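## Task

On the rack's front face there are twelve drive blanks, set out in three rows of four. Looking at the rack from the front, pick the blank in the middle row that is the fourth one counting from the left, and press it inward until it bottoms out and latches. The other eleven blanks must stay untouched. The rack is free-standing: tipping it beyond a slight tilt is a failure, and it must finish in its original place. The blank has to remain latched by itself once the robot lets go.

## Robot and tools

Robot: a single six-joint Doosan M1013 arm carrying a Robotiq 2F-140 two-finger gripper. There is only one arm, so every command row is for that arm alone.

Frame: positions use the scene frame. Its origin sits on the table surface directly under the arm base, +z points up, and +y is to the left when you look along +x. The base itself may be slightly tilted. The reported hand position can be off from the true one, more so when the arm is stretched out.

Gripper geometry: the fingers point along the gripper's +z axis and open and close along its y axis. end_effector_position is the point midway between the pads when they are closed. Closed fingertips reach about 33 mm past that point, fully open ones about 9 mm. While closing, the fingertips travel about 24 mm further from the arm, so keep that clearance from surfaces. For pushing a blank, closed fingers or the gripper's tip can act as a pusher.

execute_actions takes "actions", a list holding zero or one item, and optional "pictures" (true/false). An empty list just reports the current state. A wait item is {"steps": N} with N up to 300; it sends nothing and returns once N steps (1/30 s each) have gone by since the previous result, reply time included. A motion item is {"rows": [...], "steps": N}: 1 to 15 rows, N at most 15 (default 15). One row is used per step; if there are fewer rows than steps the final row repeats. A refused call sends nothing to the robot.

Each row is nine numbers, each within [-1, 1], in this order: joint_1 (waist), joint_2 (shoulder), joint_3 (elbow), joint_4 (forearm roll), joint_5 (wrist pitch), joint_6 (wrist roll), gripper position, gripper force_limit, gripper speed.

The first six numbers are joint offsets, not poses. Each is measured from the joint angles printed in the latest result that lists them; if no result in this scene has listed them yet, or for a second or later call in the same reply, they are measured from where the arm is when the action begins. They are not added onto the previous row. Scale: 1.0 equals 1.398 rad for waist and shoulder, 2.097 rad for elbow, and 2.622 rad for the three wrist joints. Joint ranges in rad: waist, shoulder, forearm roll, wrist pitch, wrist roll each -6.283 to 6.283; elbow -2.792 to 2.792. A call asking a joint to move outward more than 0.010 rad beyond its range is refused; true ends may differ from the stated ones by up to 0.010 rad, and a joint pushed past its true end is clipped there, with a "joint sent to its limit" line (possibly about an earlier action). A row of all-zero offsets is not a pause: it drives the arm back to the reference angles.

The last three numbers are absolute settings. position: +1 fully open (140 mm), about -0.8 where the pads touch, -1 closes until blocked. force_limit: about 14 N at -1, 60 N at 0, 107 N at +1 (for parts up to 40 mm wide). speed: about 30 mm/s at -1, 140 at 0, 250 at +1.

Motion limits: the drive caps target speeds at 2.09 rad/s (waist, shoulder), 3.14 (elbow), 3.93 (wrist joints), takes 0.3 s to accelerate from rest, and scales joints so they arrive together. Each step the target is held within 0.456 rad (waist, shoulder), 0.683 (elbow) or 0.854 (wrist joints) of the measured angle, and all targets are pulled back if they would place the hand over 70 mm from where it is. Large moves therefore take several calls. Between calls the arm keeps heading for the last row sent until it has nearly stopped or a step was HELD.

Results: a state line with end_effector_position (m), end_effector_quat_wxyz, and linear (m/s) and angular (rad/s) velocities; Joint positions (rad) and Joint velocities (rad/s) in column order; gripper object_status (0 moving, 1 blocked while opening, 2 blocked while closing, i.e. gripping, 3 reached target or pads met) and position_measured in counts (3 fully open, 230 pads together, not linear in mm). "joint command not followed" means the clearance check altered or blocked targets; HELD marks steps whose row was not fully sent. To grip harder while status is 2, raise force_limit and nudge position (e.g. -1 to -0.98).

Faults: if contact torque reaches a joint's load limit (N m: waist 299, shoulder 299, elbow 140, each wrist joint 39.6) or any external force on the arm, tool or held item reaches 144 N, the arm halts for 10 s, drops the rest of the call and yields to the contact. Holding loads heats motors; a MOTOR HOT line warns, and an OVER-TEMPERATURE FAULT brakes the arm until it cools.

Cameras: cam_high (672x504, fixed overview) and cam_wrist (616x616 fisheye on the hand). Pictures come with each result unless "pictures": false. zoom_image takes "camera" (cam_high or cam_wrist) and "region" [x0, y0, x1, y1] in pixels of that camera's latest full image, top-left origin, at most 504x504. Calibration data (intrinsics, T_world_to_cam) is given and may be slightly off per scene.

read_manual(section="licences") returns URDF licence text only; no motion.

finished_scene takes "scene", the current scene's number; it ends that scene for good, reports whether the task succeeded, and starts the next. Always end with a tool call, not a plain reply.

Avoid: tipping or sliding the loose rack, touching the other blanks, knocking anything off the table, slamming or shoving hard, and faults. Push the chosen blank straight in gently until it latches, then back away and confirm it stays in.

Each tool is called after ">>>" as name([rows], argument=value, ...), one row to a line, values as JSON.

## Session

>>> execute_actions(actions=[])

Scene clock: 0.00 s of 4500.00 s.
end_effector_position=(+0.5888, +0.2797, +0.3071) position_measured=3 object_status=3 end_effector_quat_wxyz=(-0.031, +0.318, +0.935, +0.154) end_effector_velocity=(-0.001, +0.002, +0.000) end_effector_angular_velocity=(+0.000, -0.001, +0.003)
Joint positions: [ 0.299  0.142  1.827  0.321  1.078 -0.804]
Joint velocities: [ 0.003 -0.001  0.    -0.     0.     0.   ]

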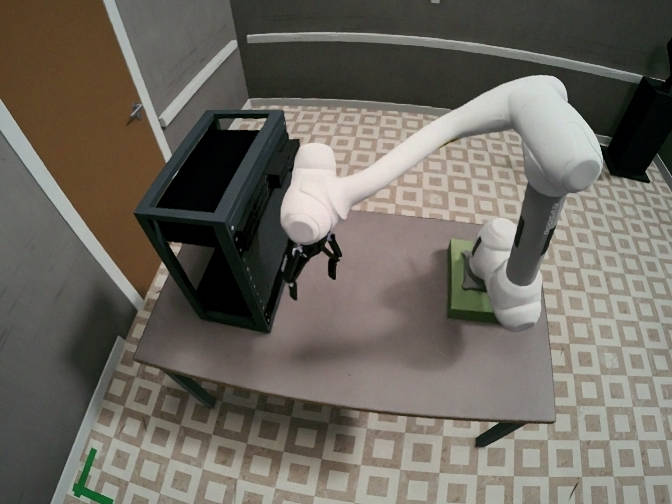

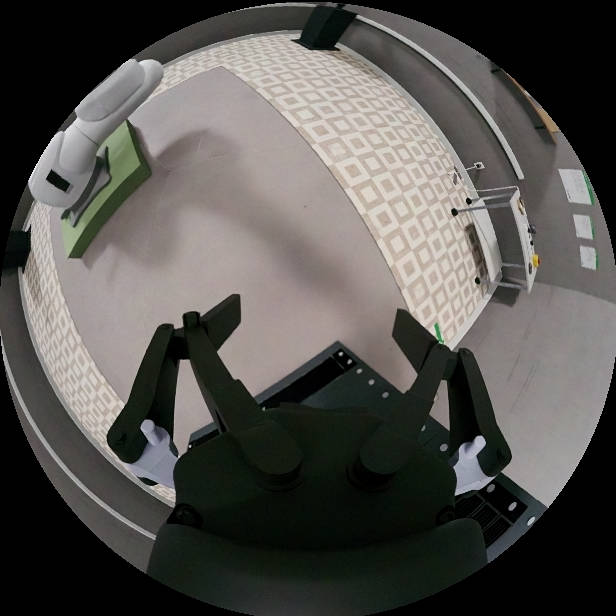

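>>> zoom_image(camera="cam_high", region=[120, 90, 360, 340])

>>> execute_actions([
  {"rows":[[-0.214,-0.345,0.374,-0.122,-0.2,0,-1,0,0]]},
], pictures=false)

>>> execute_actions([
  {"steps":30},
])

Region (120, 90, 360, 340) of cam_high's 672x504 image, scaled by 2.016, with more detail than that image has; it fills the left 484 columns of this view, and the rest is white.

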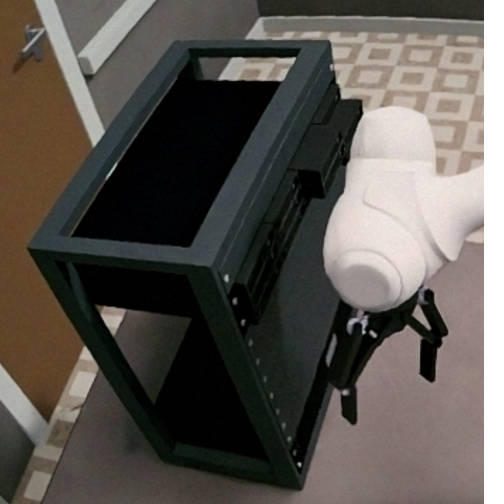

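Scene clock: 21.93 s of 4500.00 s.
end_effector_position=(+0.4847, +0.1249, +0.2349) position_measured=104 object_status=0 end_effector_quat_wxyz=(+0.065, +0.369, +0.921, +0.109) end_effector_velocity=(-0.298, -0.290, -0.192) end_effector_angular_velocity=(-0.313, -0.242, -0.225)
Joint positions: [ 0.154 -0.091  2.199  0.166  0.823 -0.804]
Joint velocities: [-0.318 -0.516  0.852 -0.338 -0.554 -0.   ]
Steps of this call (steps 1 to 90: nothing new was sent; then 18.43 s passed at rest; steps 91 to 105: all 15 steps of this action). Readings (joint positions | what the end effector reports):
91: [0.299 0.142 1.827 0.321 1.078 -0.804] | position_measured=3 object_status=0
92: [0.297 0.138 1.833 0.319 1.073 -0.804] | position_measured=6 object_status=0
94: [0.278 0.109 1.877 0.298 1.039 -0.804] | position_measured=21 object_status=0
98: [0.229 0.031 1.998 0.246 0.954 -0.804] | position_measured=51 object_status=0
105: the state above

Scene clock: 22.93 s of 4500.00 s.
end_effector_position=(+0.3254, +0.0185, +0.1331) position_measured=233 object_status=3 end_effector_quat_wxyz=(+0.145, +0.392, +0.906, +0.060) end_effector_velocity=(-0.001, +0.000, -0.001) end_effector_angular_velocity=(+0.000, +0.002, +0.001)
Joint positions: [ 0.    -0.341  2.612  0.002  0.553 -0.804]
Joint velocities: [ 0.001  0.001  0.001 -0.    -0.    -0.   ]
Steps of this call (steps 1 to 30: the robot went on to your last target). Readings (joint positions | what the end effector reports):
1: [0.143 -0.109 2.228 0.154 0.804 -0.804] | position_measured=112 object_status=0
2: [0.132 -0.126 2.257 0.143 0.785 -0.804] | position_measured=120 object_status=0
4: [0.111 -0.161 2.315 0.120 0.747 -0.804] | position_measured=135 object_status=0
8: [0.067 -0.232 2.431 0.073 0.671 -0.804] | position_measured=165 object_status=0
30: the state above
The arm was judged still, so your last target was given up. Only a new action makes it travel on or press farther. Fingers that are still opening or closing keep moving.
camera_calibration (this result's frames):
cam_wrist: T_world_to_cam=[[0.63626, 0.74667, 0.194054, -0.240763], [0.570505, -0.624709, 0.533163, -0.240611], [0.519324, -0.228522, -0.823456, 0.122138], [0, 0, 0, 1]] pos_world=[0.227028, 0.0573695, 0.275582]

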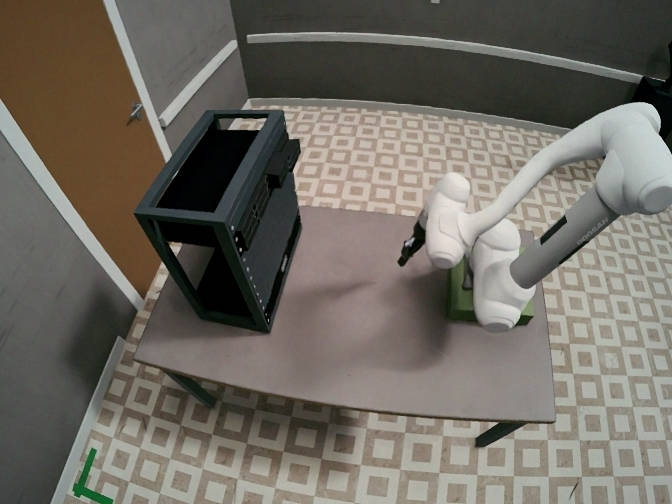

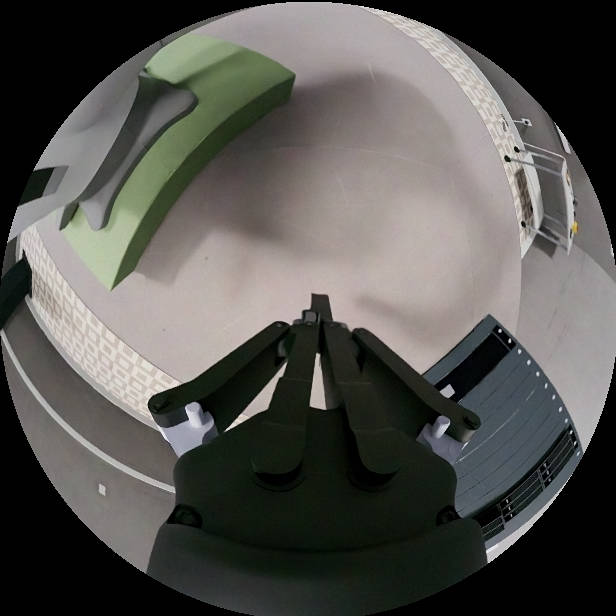

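>>> execute_actions([
  {"rows":[[0,0,0,0,-0.478,0.906,-1,0,0]]},
], pictures=false)

>>> execute_actions([
  {"steps":45},
])

>>> zoom_image(camera="cam_wrist", region=[150, 80, 470, 400])

>>> zoom_image(camera="cam_high", region=[210, 100, 330, 260])

Scene clock: 36.20 s of 4500.00 s.
end_effector_position=(+0.4763, +0.0099, +0.2350) position_measured=233 object_status=3 end_effector_quat_wxyz=(+0.336, +0.577, +0.699, +0.255) end_effector_velocity=(+0.267, -0.016, +0.318) end_effector_angular_velocity=(+0.986, -1.291, -0.895)
Joint positions: [ 0.    -0.341  2.612  0.002 -0.002 -0.246]
Joint velocities: [ 0.001 -0.001  0.001  0.    -1.25   1.369]
Steps of this call (steps 1 to 90: nothing new was sent; then 9.77 s passed at rest; steps 91 to 105: all 15 steps of this action). Readings (joint positions | what the end effector reports):
91: [0.000 -0.341 2.612 0.002 0.553 -0.804] | position_measured=233 object_status=3
92: [0.000 -0.341 2.612 0.002 0.546 -0.797] | position_measured=233 object_status=3
94: [0.000 -0.341 2.612 0.002 0.490 -0.741] | position_measured=233 object_status=3
98: [0.000 -0.341 2.612 0.002 0.304 -0.556] | position_measured=233 object_status=3
105: the state above

Scene clock: 37.70 s of 4500.00 s.
end_effector_position=(+0.5542, +0.0037, +0.4485) position_measured=233 object_status=3 end_effector_quat_wxyz=(+0.013, +0.707, -0.021, +0.706) end_effector_velocity=(-0.000, +0.001, +0.000) end_effector_angular_velocity=(+0.000, -0.000, +0.001)
Joint positions: [ 0.    -0.341  2.612  0.002 -0.7    1.571]
Joint velocities: [ 0.001 -0.001  0.     0.     0.     0.   ]
Steps of this call (steps 1 to 45: the robot went on to your last target). Readings (joint positions | what the end effector reports):
1: [0.000 -0.341 2.612 0.002 -0.044 -0.199] | position_measured=233 object_status=3
2: [0.000 -0.341 2.612 0.002 -0.086 -0.149] | position_measured=233 object_status=3
4: [0.000 -0.341 2.612 0.002 -0.167 -0.043] | position_measured=233 object_status=3
8: [0.000 -0.341 2.612 0.002 -0.319 0.202] | position_measured=233 object_status=3
45: the state above
The arm was judged still, so your last target was given up. Only a new action makes it travel on or press farther. Fingers that are still opening or closing keep moving.
camera_calibration (this result's frames):
cam_wrist: T_world_to_cam=[[-0.03892, -0.99622, 0.0776611, -0.00368144], [-0.331931, -0.0604172, -0.941367, 0.610888], [0.9425, -0.0624161, -0.328325, -0.197577], [0, 0, 0, 1]] pos_world=[0.388846, 0.0209086, 0.510486]

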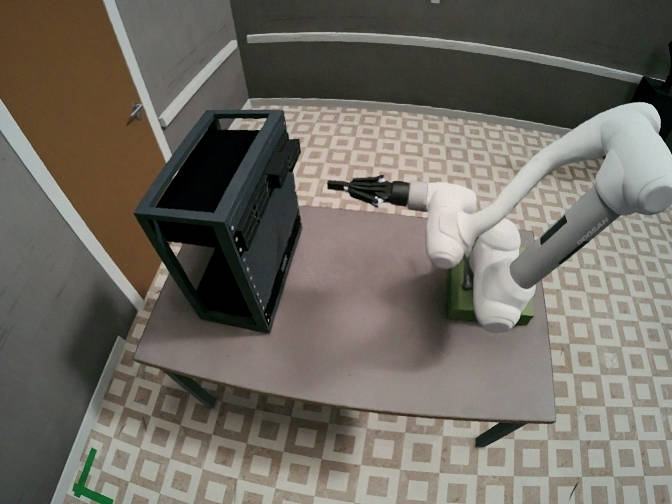

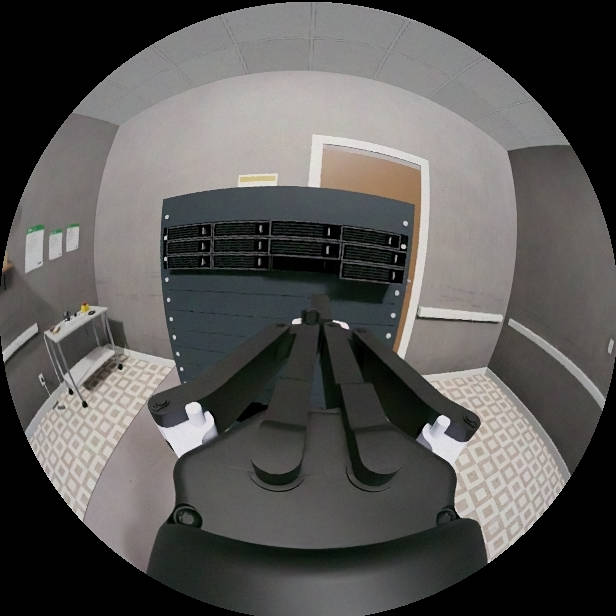

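Region (150, 80, 470, 400) of cam_wrist's 616x616 image, scaled by 1.575, with more detail than that image has.

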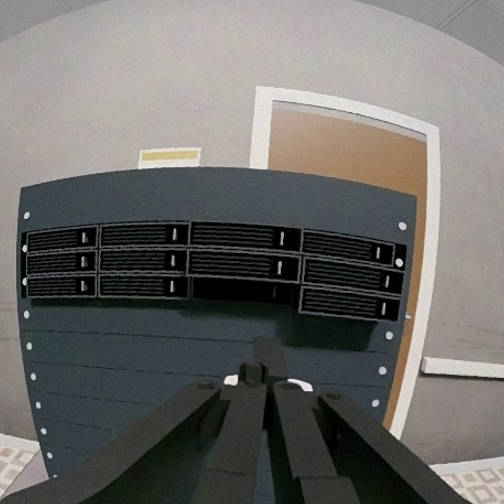

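Region (210, 100, 330, 260) of cam_high's 672x504 image, scaled by 3.150, with more detail than that image has; it fills the left 378 columns of this view, and the rest is white.

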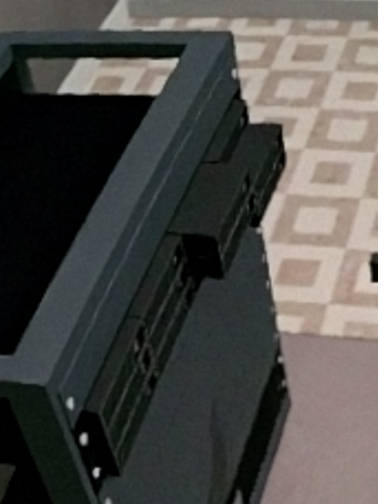

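>>> execute_actions([
  {"rows":[[-0.1,0.0665,-0.0787,0,0.0275,0,-1,0,0]]},
], pictures=false)

>>> execute_actions([
  {"steps":10},
])

>>> zoom_image(camera="cam_wrist", region=[200, 180, 440, 380])

Scene clock: 56.43 s of 4500.00 s.
end_effector_position=(+0.6283, -0.0888, +0.4958) position_measured=233 object_status=3 end_effector_quat_wxyz=(+0.063, +0.705, -0.071, +0.703) end_effector_velocity=(+0.003, -0.002, +0.003) end_effector_angular_velocity=(-0.000, -0.002, -0.003)
Joint positions: [-0.139 -0.248  2.447  0.001 -0.628  1.571]
Joint velocities: [-0.003  0.002 -0.007 -0.     0.002  0.   ]
Steps of this call (steps 1 to 90: nothing new was sent; then 15.23 s passed at rest; steps 91 to 105: all 15 steps of this action). Readings (joint positions | what the end effector reports):
91: [-0.000 -0.341 2.612 0.002 -0.700 1.571] | position_measured=233 object_status=3
92: [-0.004 -0.338 2.608 0.001 -0.699 1.571] | position_measured=233 object_status=3
94: [-0.033 -0.319 2.573 0.001 -0.683 1.571] | position_measured=233 object_status=3
98: [-0.105 -0.271 2.487 0.001 -0.646 1.571] | position_measured=233 object_status=3
105: the state above

Scene clock: 56.77 s of 4500.00 s.
end_effector_position=(+0.6285, -0.0890, +0.4959) position_measured=233 object_status=3 end_effector_quat_wxyz=(+0.063, +0.705, -0.071, +0.703) end_effector_velocity=(+0.000, +0.000, -0.001) end_effector_angular_velocity=(+0.000, +0.001, +0.001)
Joint positions: [-0.14  -0.248  2.447  0.001 -0.628  1.571]
Joint velocities: [ 0.001  0.001  0.     0.    -0.    -0.   ]
Steps of this call (steps 1 to 10: the robot went on to your last target). Readings (joint positions | what the end effector reports):
1: [-0.140 -0.248 2.447 0.001 -0.628 1.571] | position_measured=233 object_status=3
2: [-0.140 -0.248 2.447 0.001 -0.628 1.571] | position_measured=233 object_status=3
4: [-0.140 -0.248 2.447 0.001 -0.628 1.571] | position_measured=233 object_status=3
8: [-0.140 -0.248 2.447 0.001 -0.628 1.571] | position_measured=233 object_status=3
10: the state above
camera_calibration (this result's frames):
cam_wrist: T_world_to_cam=[[-0.177118, -0.9811, 0.077927, -0.00869507], [-0.33847, -0.0136282, -0.940879, 0.682592], [0.924158, -0.193023, -0.329659, -0.257229], [0, 0, 0, 1]] pos_world=[0.467217, -0.0488793, 0.558116]

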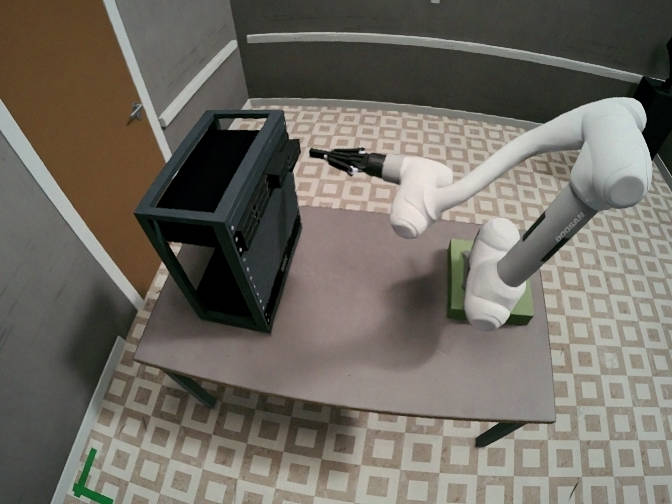

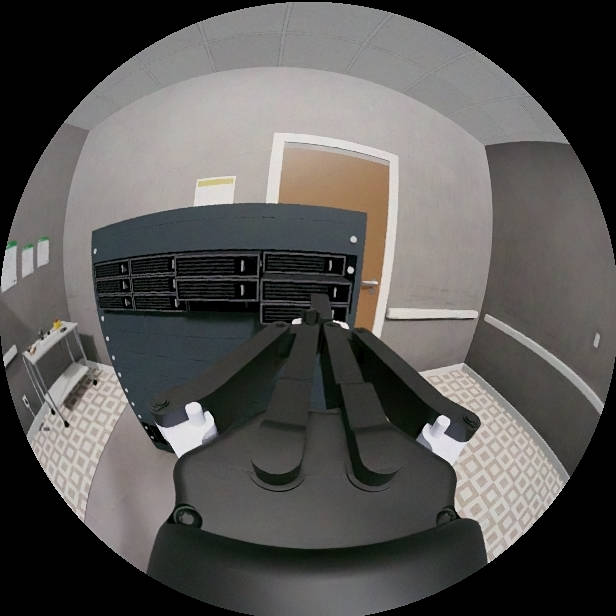

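Region (200, 180, 440, 380) of cam_wrist's 616x616 image, scaled by 2.100, with more detail than that image has.

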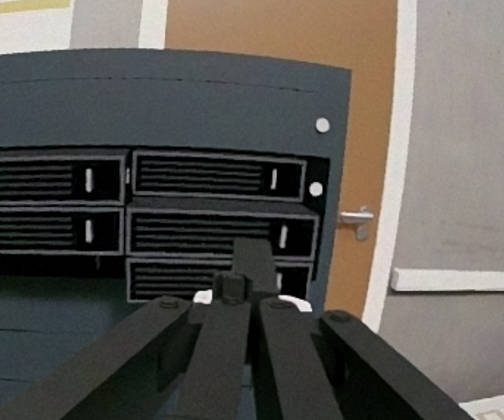

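>>> execute_actions([
  {"rows":[[0,0.0285,-0.0135,0,-0.0044,-0.599,-1,0,0]]},
], pictures=false)

>>> execute_actions([
  {"steps":20},
])

>>> zoom_image(camera="cam_wrist", region=[200, 180, 440, 380])

Scene clock: 65.53 s of 4500.00 s.
end_effector_position=(+0.6465, -0.0924, +0.4963) position_measured=233 object_status=3 end_effector_quat_wxyz=(+0.437, +0.629, +0.326, +0.555) end_effector_velocity=(+0.020, -0.004, -0.001) end_effector_angular_velocity=(-2.995, +0.574, +0.010)
Joint positions: [-0.14  -0.212  2.421  0.002 -0.638  0.415]
Joint velocities: [-0.     0.04  -0.028  0.    -0.011 -3.05 ]
Steps of this call (steps 1 to 15: the robot went on to your last target; steps 16 to 90: nothing new was sent; then 5.27 s passed at rest; steps 91 to 105: all 15 steps of this action). Readings (joint positions | what the end effector reports):
91: [-0.140 -0.248 2.447 0.002 -0.628 1.571] | position_measured=233 object_status=3
92: [-0.140 -0.247 2.446 0.002 -0.628 1.564] | position_measured=233 object_status=3
94: [-0.140 -0.245 2.445 0.002 -0.628 1.508] | position_measured=233 object_status=3
98: [-0.140 -0.232 2.435 0.002 -0.632 1.222] | position_measured=233 object_status=3
105: the state above

Scene clock: 66.20 s of 4500.00 s.
end_effector_position=(+0.6484, -0.0928, +0.4963) position_measured=233 object_status=3 end_effector_quat_wxyz=(+0.541, +0.548, +0.448, +0.453) end_effector_velocity=(+0.000, -0.001, +0.000) end_effector_angular_velocity=(-0.000, -0.001, -0.001)
Joint positions: [-0.14  -0.208  2.418  0.002 -0.639  0.   ]
Joint velocities: [-0.001  0.    -0.001  0.    -0.    -0.   ]
Steps of this call (steps 1 to 20: the robot went on to your last target). Readings (joint positions | what the end effector reports):
1: [-0.140 -0.210 2.420 0.002 -0.639 0.317] | position_measured=233 object_status=3
2: [-0.140 -0.209 2.419 0.002 -0.639 0.231] | position_measured=233 object_status=3
4: [-0.140 -0.208 2.419 0.002 -0.639 0.100] | position_measured=233 object_status=3
8: [-0.140 -0.208 2.418 0.002 -0.639 0.002] | position_measured=233 object_status=3
20: the state above
camera_calibration (this result's frames):
cam_wrist: T_world_to_cam=[[0.0275504, 0.0735552, 0.996911, -0.49983], [-0.497521, -0.863983, 0.0774968, 0.208407], [0.867014, -0.498119, 0.0127922, -0.437444], [0, 0, 0, 1]] pos_world=[0.496727, -0.00107396, 0.48773]

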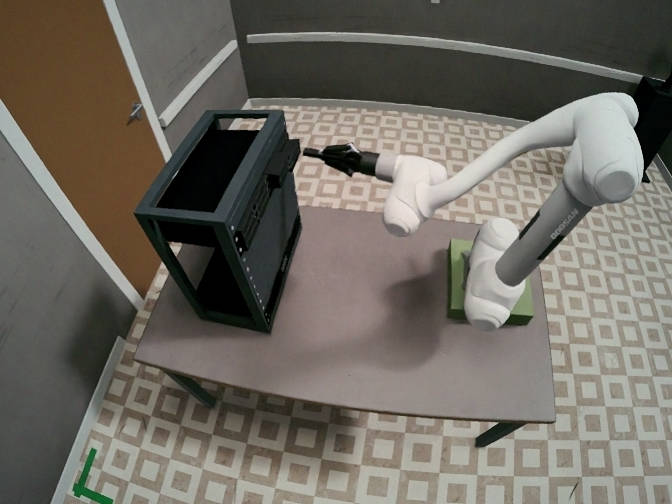

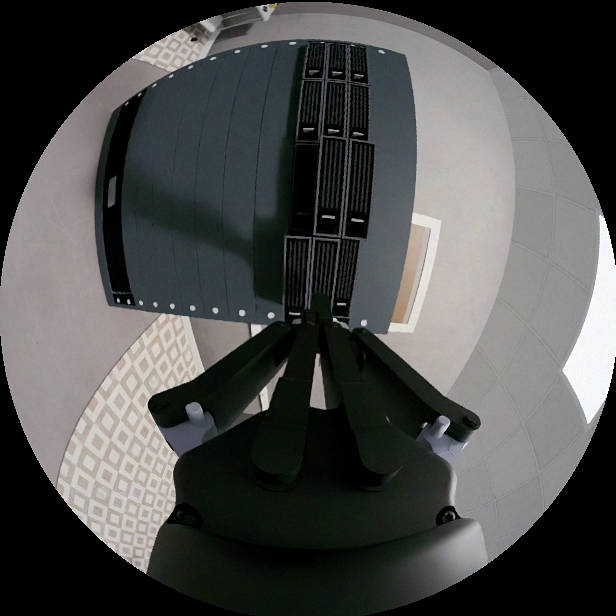

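Region (200, 180, 440, 380) of cam_wrist's 616x616 image, scaled by 2.100, with more detail than that image has.

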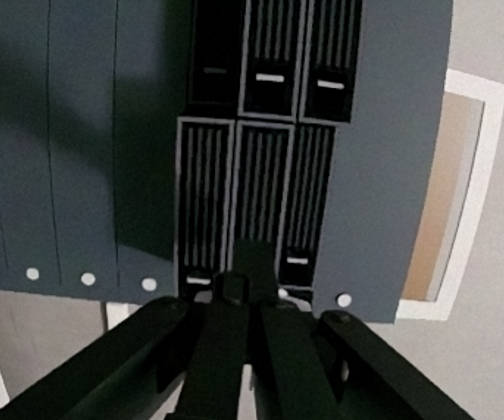

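>>> execute_actions([
  {"rows":[[0,0.01,-0.006,0,-0.001,0,-1,0,0],[0,0.01,-0.006,0,-0.001,0,-1,0,0],[0,0.02,-0.011,0,-0.002,0,-1,0,0],[0,0.02,-0.011,0,-0.002,0,-1,0,0],[0,0.03,-0.0165,0,-0.003,0,-1,0,0],[0,0.03,-0.0165,0,-0.003,0,-1,0,0],[0,0.039,-0.0216,0,-0.0035,0,-1,0,0]]},
])

>>> zoom_image(camera="cam_wrist", region=[200, 180, 440, 380])

Scene clock: 76.83 s of 4500.00 s.
end_effector_position=(+0.6779, -0.0984, +0.4981) position_measured=233 object_status=3 end_effector_quat_wxyz=(+0.541, +0.548, +0.448, +0.453) end_effector_velocity=(+0.001, -0.002, +0.001) end_effector_angular_velocity=(-0.000, -0.001, -0.002)
Joint positions: [-0.14  -0.153  2.373  0.001 -0.648  0.   ]
Joint velocities: [-0.002  0.002 -0.002  0.    -0.001 -0.   ]
Steps of this call (steps 1 to 15: the robot went on to your last target; steps 16 to 90: nothing new was sent; then 7.13 s passed at rest; steps 91 to 105: all 15 steps of this action). Readings (joint positions | what the end effector reports):
91: [-0.140 -0.208 2.418 0.001 -0.639 0.000] | position_measured=233 object_status=3
92: [-0.140 -0.205 2.415 0.001 -0.640 0.000] | position_measured=233 object_status=3
94: [-0.140 -0.194 2.406 0.001 -0.642 0.000] | position_measured=233 object_status=3
98: [-0.140 -0.168 2.385 0.001 -0.647 0.000] | position_measured=233 object_status=3
105: the state above
camera_calibration (this result's frames):
cam_wrist: T_world_to_cam=[[0.0276588, 0.073657, 0.9969, -0.502098], [-0.497378, -0.864053, 0.0776411, 0.217983], [0.867093, -0.497983, 0.0127367, -0.465848], [0, 0, 0, 1]] pos_world=[0.526241, -0.00665263, 0.48955]

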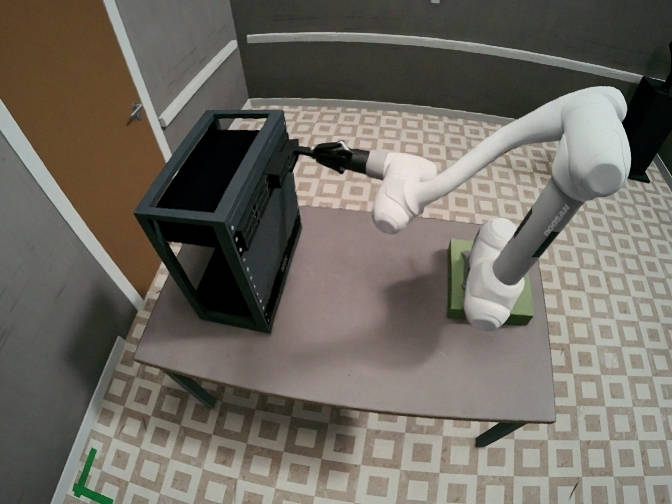

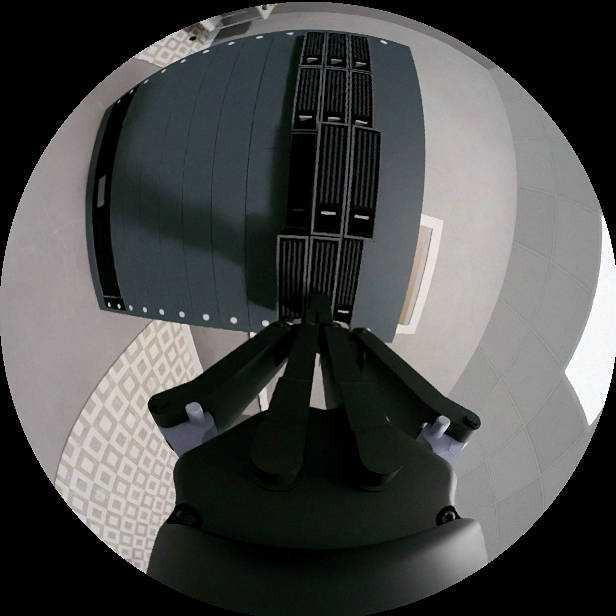

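Region (200, 180, 440, 380) of cam_wrist's 616x616 image, scaled by 2.100, with more detail than that image has.

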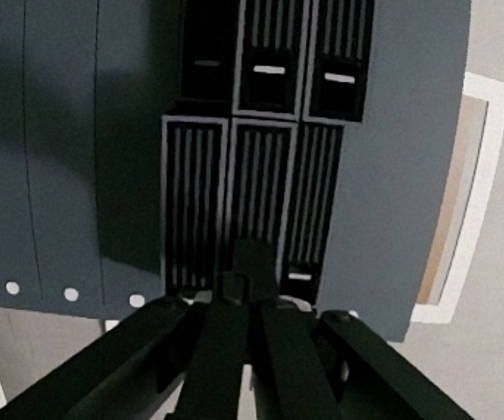

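>>> execute_actions([
  {"rows":[[0,0.0033,-0.0018,0,0,0,-1,0,0],[0,0.0033,-0.0018,0,0,0,-1,0,0],[0,0.0066,-0.0036,0,-0.0007,0,-1,0,0],[0,0.0066,-0.0036,0,-0.0007,0,-1,0,0],[0,0.01,-0.0053,0,-0.001,0,-1,0,0],[0,0.01,-0.0053,0,-0.001,0,-1,0,0],[0,0.0132,-0.0071,0,-0.0014,0,-1,0,0],[0,0.0132,-0.0071,0,-0.0014,0,-1,0,0],[0,0.0165,-0.0089,0,-0.0017,0,-1,0,0],[0,0.0165,-0.0089,0,-0.0017,0,-1,0,0],[0,0.0198,-0.0107,0,-0.0021,0,-1,0,0]]},
])

>>> zoom_image(camera="cam_wrist", region=[200, 180, 440, 380])

Scene clock: 86.30 s of 4500.00 s.
end_effector_position=(+0.6925, -0.1012, +0.4982) position_measured=233 object_status=3 end_effector_quat_wxyz=(+0.541, +0.548, +0.448, +0.453) end_effector_velocity=(+0.005, -0.001, -0.001) end_effector_angular_velocity=(+0.000, +0.000, +0.000)
Joint positions: [-0.14  -0.126  2.351  0.002 -0.654  0.   ]
Joint velocities: [ 0.     0.01  -0.007  0.    -0.003 -0.   ]
Steps of this call (steps 1 to 15: the robot went on to your last target; steps 16 to 90: nothing new was sent; then 5.97 s passed at rest; steps 91 to 105: all 15 steps of this action). Readings (joint positions | what the end effector reports):
91: [-0.140 -0.153 2.373 0.002 -0.648 0.000] | position_measured=233 object_status=3
92: [-0.140 -0.152 2.372 0.002 -0.648 0.000] | position_measured=233 object_status=3
94: [-0.140 -0.148 2.369 0.002 -0.649 0.000] | position_measured=233 object_status=3
98: [-0.140 -0.139 2.362 0.002 -0.651 0.000] | position_measured=233 object_status=3
105: the state above
camera_calibration (this result's frames):
cam_wrist: T_world_to_cam=[[0.0274418, 0.0735915, 0.996911, -0.502232], [-0.497546, -0.863971, 0.0774738, 0.222978], [0.867003, -0.498135, 0.0129062, -0.479995], [0, 0, 0, 1]] pos_world=[0.540882, -0.00949585, 0.4896]

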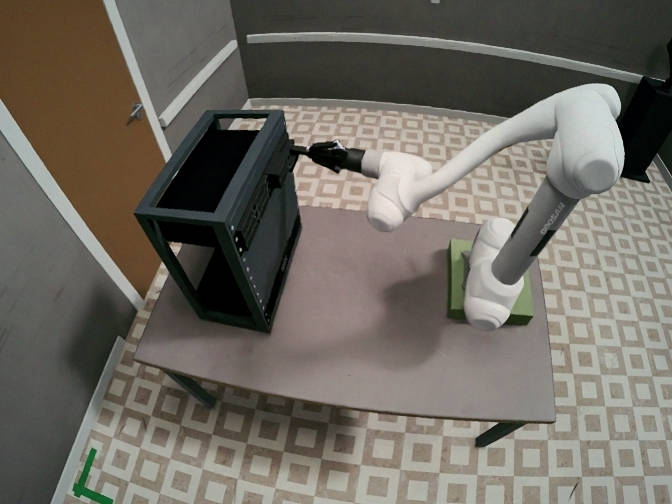

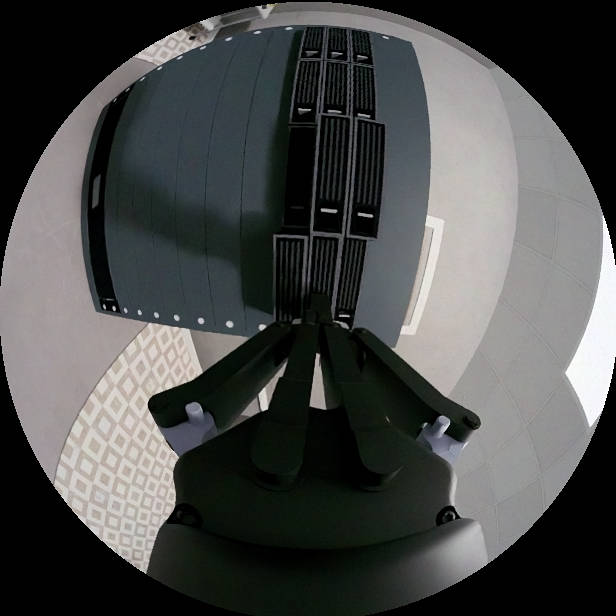

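Region (200, 180, 440, 380) of cam_wrist's 616x616 image, scaled by 2.100, with more detail than that image has.

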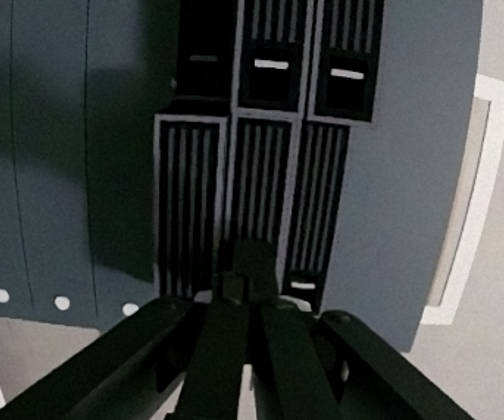

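>>> execute_actions([
  {"rows":[[0,0.0026,-0.0015,0,0,0,-1,0,0],[0,0.0026,-0.0015,0,0,0,-1,0,0],[0,0.0026,-0.0015,0,0,0,-1,0,0],[0,0.0052,-0.0029,0,-0.0005,0,-1,0,0],[0,0.0052,-0.0029,0,-0.0005,0,-1,0,0],[0,0.0052,-0.0029,0,-0.0005,0,-1,0,0],[0,0.0078,-0.0044,0,-0.0007,0,-1,0,0],[0,0.0078,-0.0044,0,-0.0007,0,-1,0,0],[0,0.0078,-0.0044,0,-0.0007,0,-1,0,0],[0,0.0104,-0.0058,0,-0.001,0,-1,0,0]]},
])

>>> zoom_image(camera="cam_wrist", region=[250, 200, 410, 340])

>>> zoom_image(camera="cam_high", region=[250, 110, 340, 200])

Scene clock: 96.50 s of 4500.00 s.
end_effector_position=(+0.7004, -0.1026, +0.4982) position_measured=233 object_status=3 end_effector_quat_wxyz=(+0.541, +0.548, +0.448, +0.453) end_effector_velocity=(+0.002, +0.000, -0.000) end_effector_angular_velocity=(-0.000, +0.000, +0.001)
Joint positions: [-0.14  -0.112  2.339  0.001 -0.656  0.   ]
Joint velocities: [ 0.001  0.004 -0.003 -0.    -0.001  0.   ]
Steps of this call (steps 1 to 15: the robot went on to your last target; steps 16 to 90: nothing new was sent; then 6.70 s passed at rest; steps 91 to 105: all 15 steps of this action). Readings (joint positions | what the end effector reports):
91: [-0.140 -0.126 2.351 0.001 -0.654 0.000] | position_measured=233 object_status=3
92: [-0.140 -0.125 2.350 0.001 -0.654 0.000] | position_measured=233 object_status=3
94: [-0.140 -0.123 2.348 0.001 -0.654 0.000] | position_measured=233 object_status=3
98: [-0.140 -0.118 2.345 0.001 -0.655 0.000] | position_measured=233 object_status=3
105: the state above
camera_calibration (this result's frames):
cam_wrist: T_world_to_cam=[[0.0272103, 0.0737491, 0.996906, -0.50224], [-0.497423, -0.86404, 0.077497, 0.225573], [0.867081, -0.497993, 0.0131737, -0.487721], [0, 0, 0, 1]] pos_world=[0.548765, -0.0109374, 0.48963]

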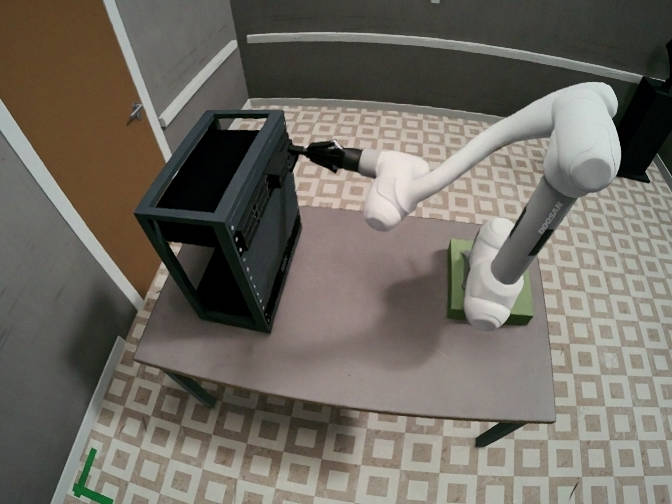

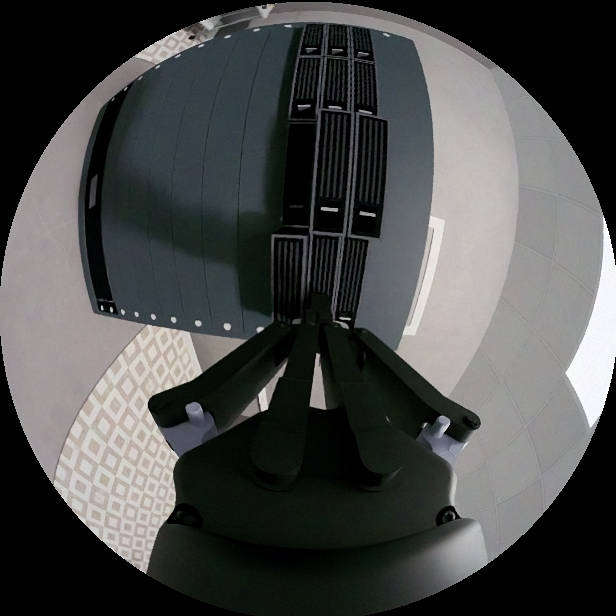

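Region (250, 200, 410, 340) of cam_wrist's 616x616 image, scaled by 3.150, with more detail than that image has; it fills the top 441 rows of this view, and the rest is white.

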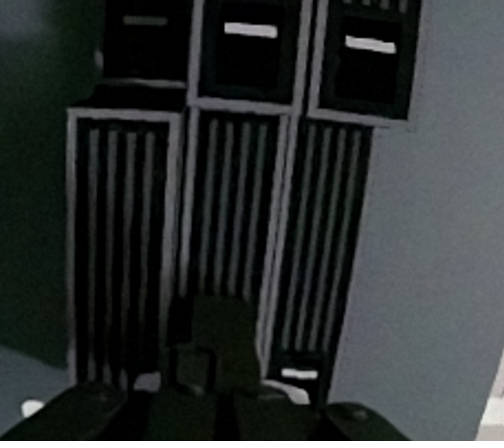

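Region (250, 110, 340, 200) of cam_high's 672x504 image, scaled by 5.600, with more detail than that image has.

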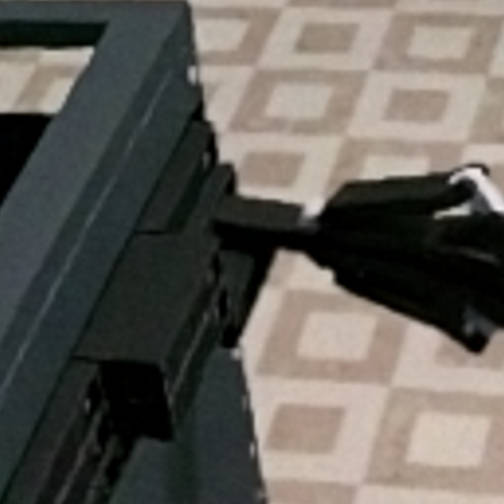

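>>> execute_actions([
  {"rows":[[0,0.0022,-0.0012,0,0,0,-1,0,0],[0,0.0022,-0.0012,0,0,0,-1,0,0],[0,0.0022,-0.0012,0,0,0,-1,0,0],[0,0.0044,-0.0025,0,-0.0004,0,-1,0,0],[0,0.0044,-0.0025,0,-0.0004,0,-1,0,0],[0,0.0044,-0.0025,0,-0.0004,0,-1,0,0],[0,0.0066,-0.0037,0,-0.0006,0,-1,0,0]]},
])

>>> zoom_image(camera="cam_wrist", region=[250, 200, 410, 340])

>>> zoom_image(camera="cam_high", region=[250, 110, 340, 200])

Scene clock: 105.07 s of 4500.00 s.
end_effector_position=(+0.7055, -0.1037, +0.4982) position_measured=233 object_status=3 end_effector_quat_wxyz=(+0.542, +0.548, +0.448, +0.453) end_effector_velocity=(-0.000, -0.002, -0.000) end_effector_angular_velocity=(+0.000, +0.000, -0.002)
Joint positions: [-0.14  -0.103  2.332  0.002 -0.658  0.   ]
Joint velocities: [-0.002  0.     0.     0.    -0.     0.   ]
Steps of this call (steps 1 to 15: the robot went on to your last target; steps 16 to 90: nothing new was sent; then 5.07 s passed at rest; steps 91 to 105: all 15 steps of this action). Readings (joint positions | what the end effector reports):
91: [-0.140 -0.112 2.339 0.002 -0.656 0.000] | position_measured=233 object_status=3
92: [-0.140 -0.111 2.338 0.002 -0.656 0.000] | position_measured=233 object_status=3
94: [-0.140 -0.109 2.337 0.002 -0.656 0.000] | position_measured=233 object_status=3
98: [-0.140 -0.105 2.334 0.002 -0.657 0.000] | position_measured=233 object_status=3
105: the state above
camera_calibration (this result's frames):
cam_wrist: T_world_to_cam=[[0.0271105, 0.0736584, 0.996915, -0.502222], [-0.497579, -0.863962, 0.0773663, 0.227368], [0.866995, -0.498141, 0.0132284, -0.492617], [0, 0, 0, 1]] pos_world=[0.553845, -0.0119629, 0.489599]

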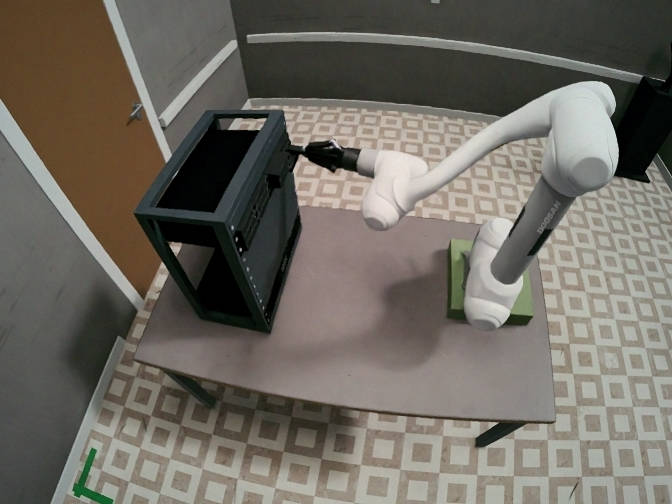

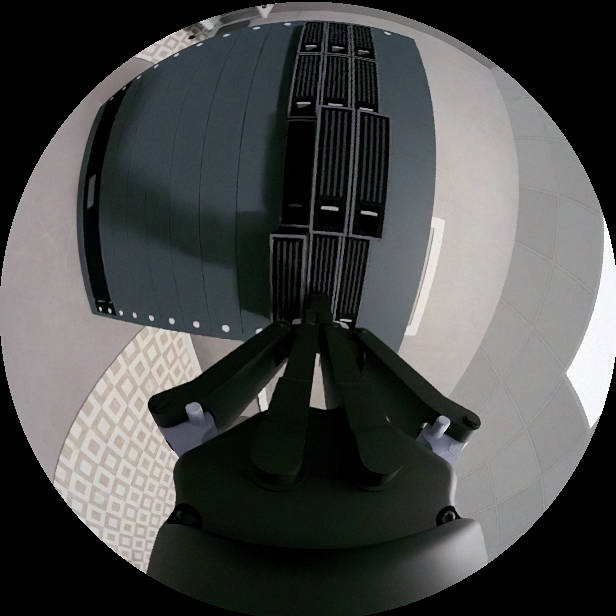

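Region (250, 200, 410, 340) of cam_wrist's 616x616 image, scaled by 3.150, with more detail than that image has; it fills the top 441 rows of this view, and the rest is white.

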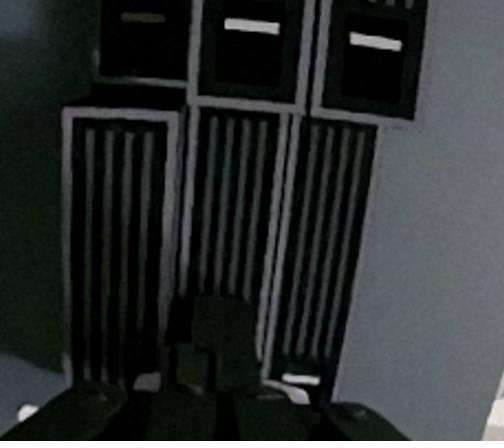

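Region (250, 110, 340, 200) of cam_high's 672x504 image, scaled by 5.600, with more detail than that image has.

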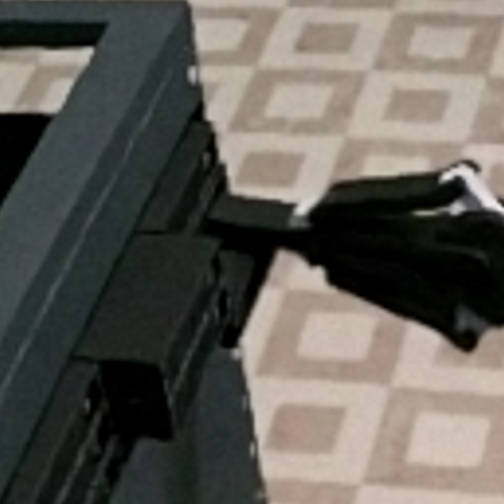

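Nearly flush; 4 mm more.

>>> execute_actions([
  {"rows":[[0,0.0026,-0.0015,0,-0.0002,0,-1,0,0],[0,0.0026,-0.0015,0,-0.0002,0,-1,0,0],[0,0.0026,-0.0015,0,-0.0002,0,-1,0,0],[0,0.0026,-0.0015,0,-0.0002,0,-1,0,0],[0,0.0052,-0.003,0,-0.0005,0,-1,0,0]]},
])

>>> zoom_image(camera="cam_wrist", region=[250, 200, 410, 340])

>>> zoom_image(camera="cam_high", region=[250, 110, 340, 200])

Scene clock: 111.40 s of 4500.00 s.
end_effector_position=(+0.7096, -0.1044, +0.4983) position_measured=233 object_status=3 end_effector_quat_wxyz=(+0.542, +0.548, +0.448, +0.453) end_effector_velocity=(+0.000, +0.001, -0.001) end_effector_angular_velocity=(+0.000, +0.001, +0.001)
Joint positions: [-0.14  -0.096  2.325  0.001 -0.659  0.   ]
Joint velocities: [ 0.001  0.001  0.     0.    -0.     0.   ]
Steps of this call (steps 1 to 15: the robot went on to your last target; steps 16 to 90: nothing new was sent; then 2.83 s passed at rest; steps 91 to 105: all 15 steps of this action). Readings (joint positions | what the end effector reports):
91: [-0.140 -0.103 2.331 0.001 -0.658 0.000] | position_measured=233 object_status=3
92: [-0.140 -0.102 2.331 0.001 -0.658 0.000] | position_measured=233 object_status=3
94: [-0.140 -0.100 2.329 0.001 -0.658 0.000] | position_measured=233 object_status=3
98: [-0.140 -0.096 2.326 0.001 -0.659 0.000] | position_measured=233 object_status=3
105: the state above
camera_calibration (this result's frames):
cam_wrist: T_world_to_cam=[[0.0267881, 0.0738317, 0.996911, -0.502142], [-0.49746, -0.864031, 0.0773579, 0.228701], [0.867073, -0.497995, 0.0135825, -0.496692], [0, 0, 0, 1]] pos_world=[0.557889, -0.0126713, 0.489646]

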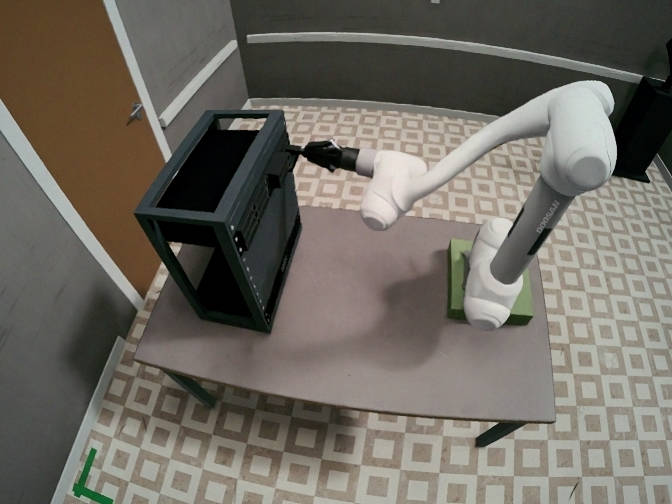

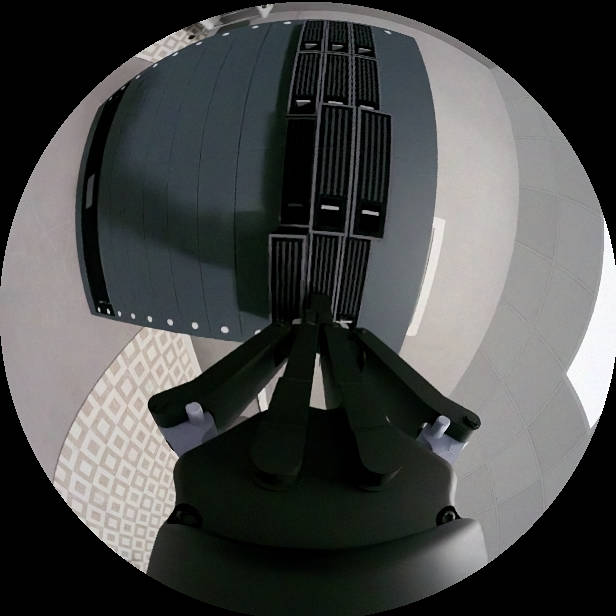

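Region (250, 200, 410, 340) of cam_wrist's 616x616 image, scaled by 3.150, with more detail than that image has; it fills the top 441 rows of this view, and the rest is white.

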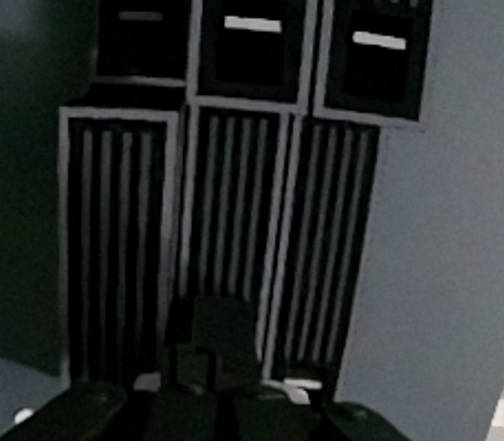

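Region (250, 110, 340, 200) of cam_high's 672x504 image, scaled by 5.600, with more detail than that image has.

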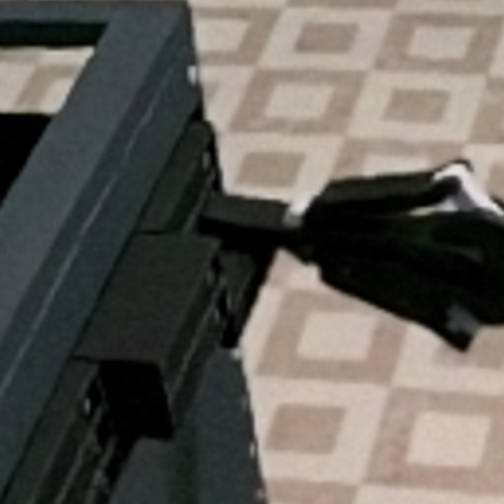

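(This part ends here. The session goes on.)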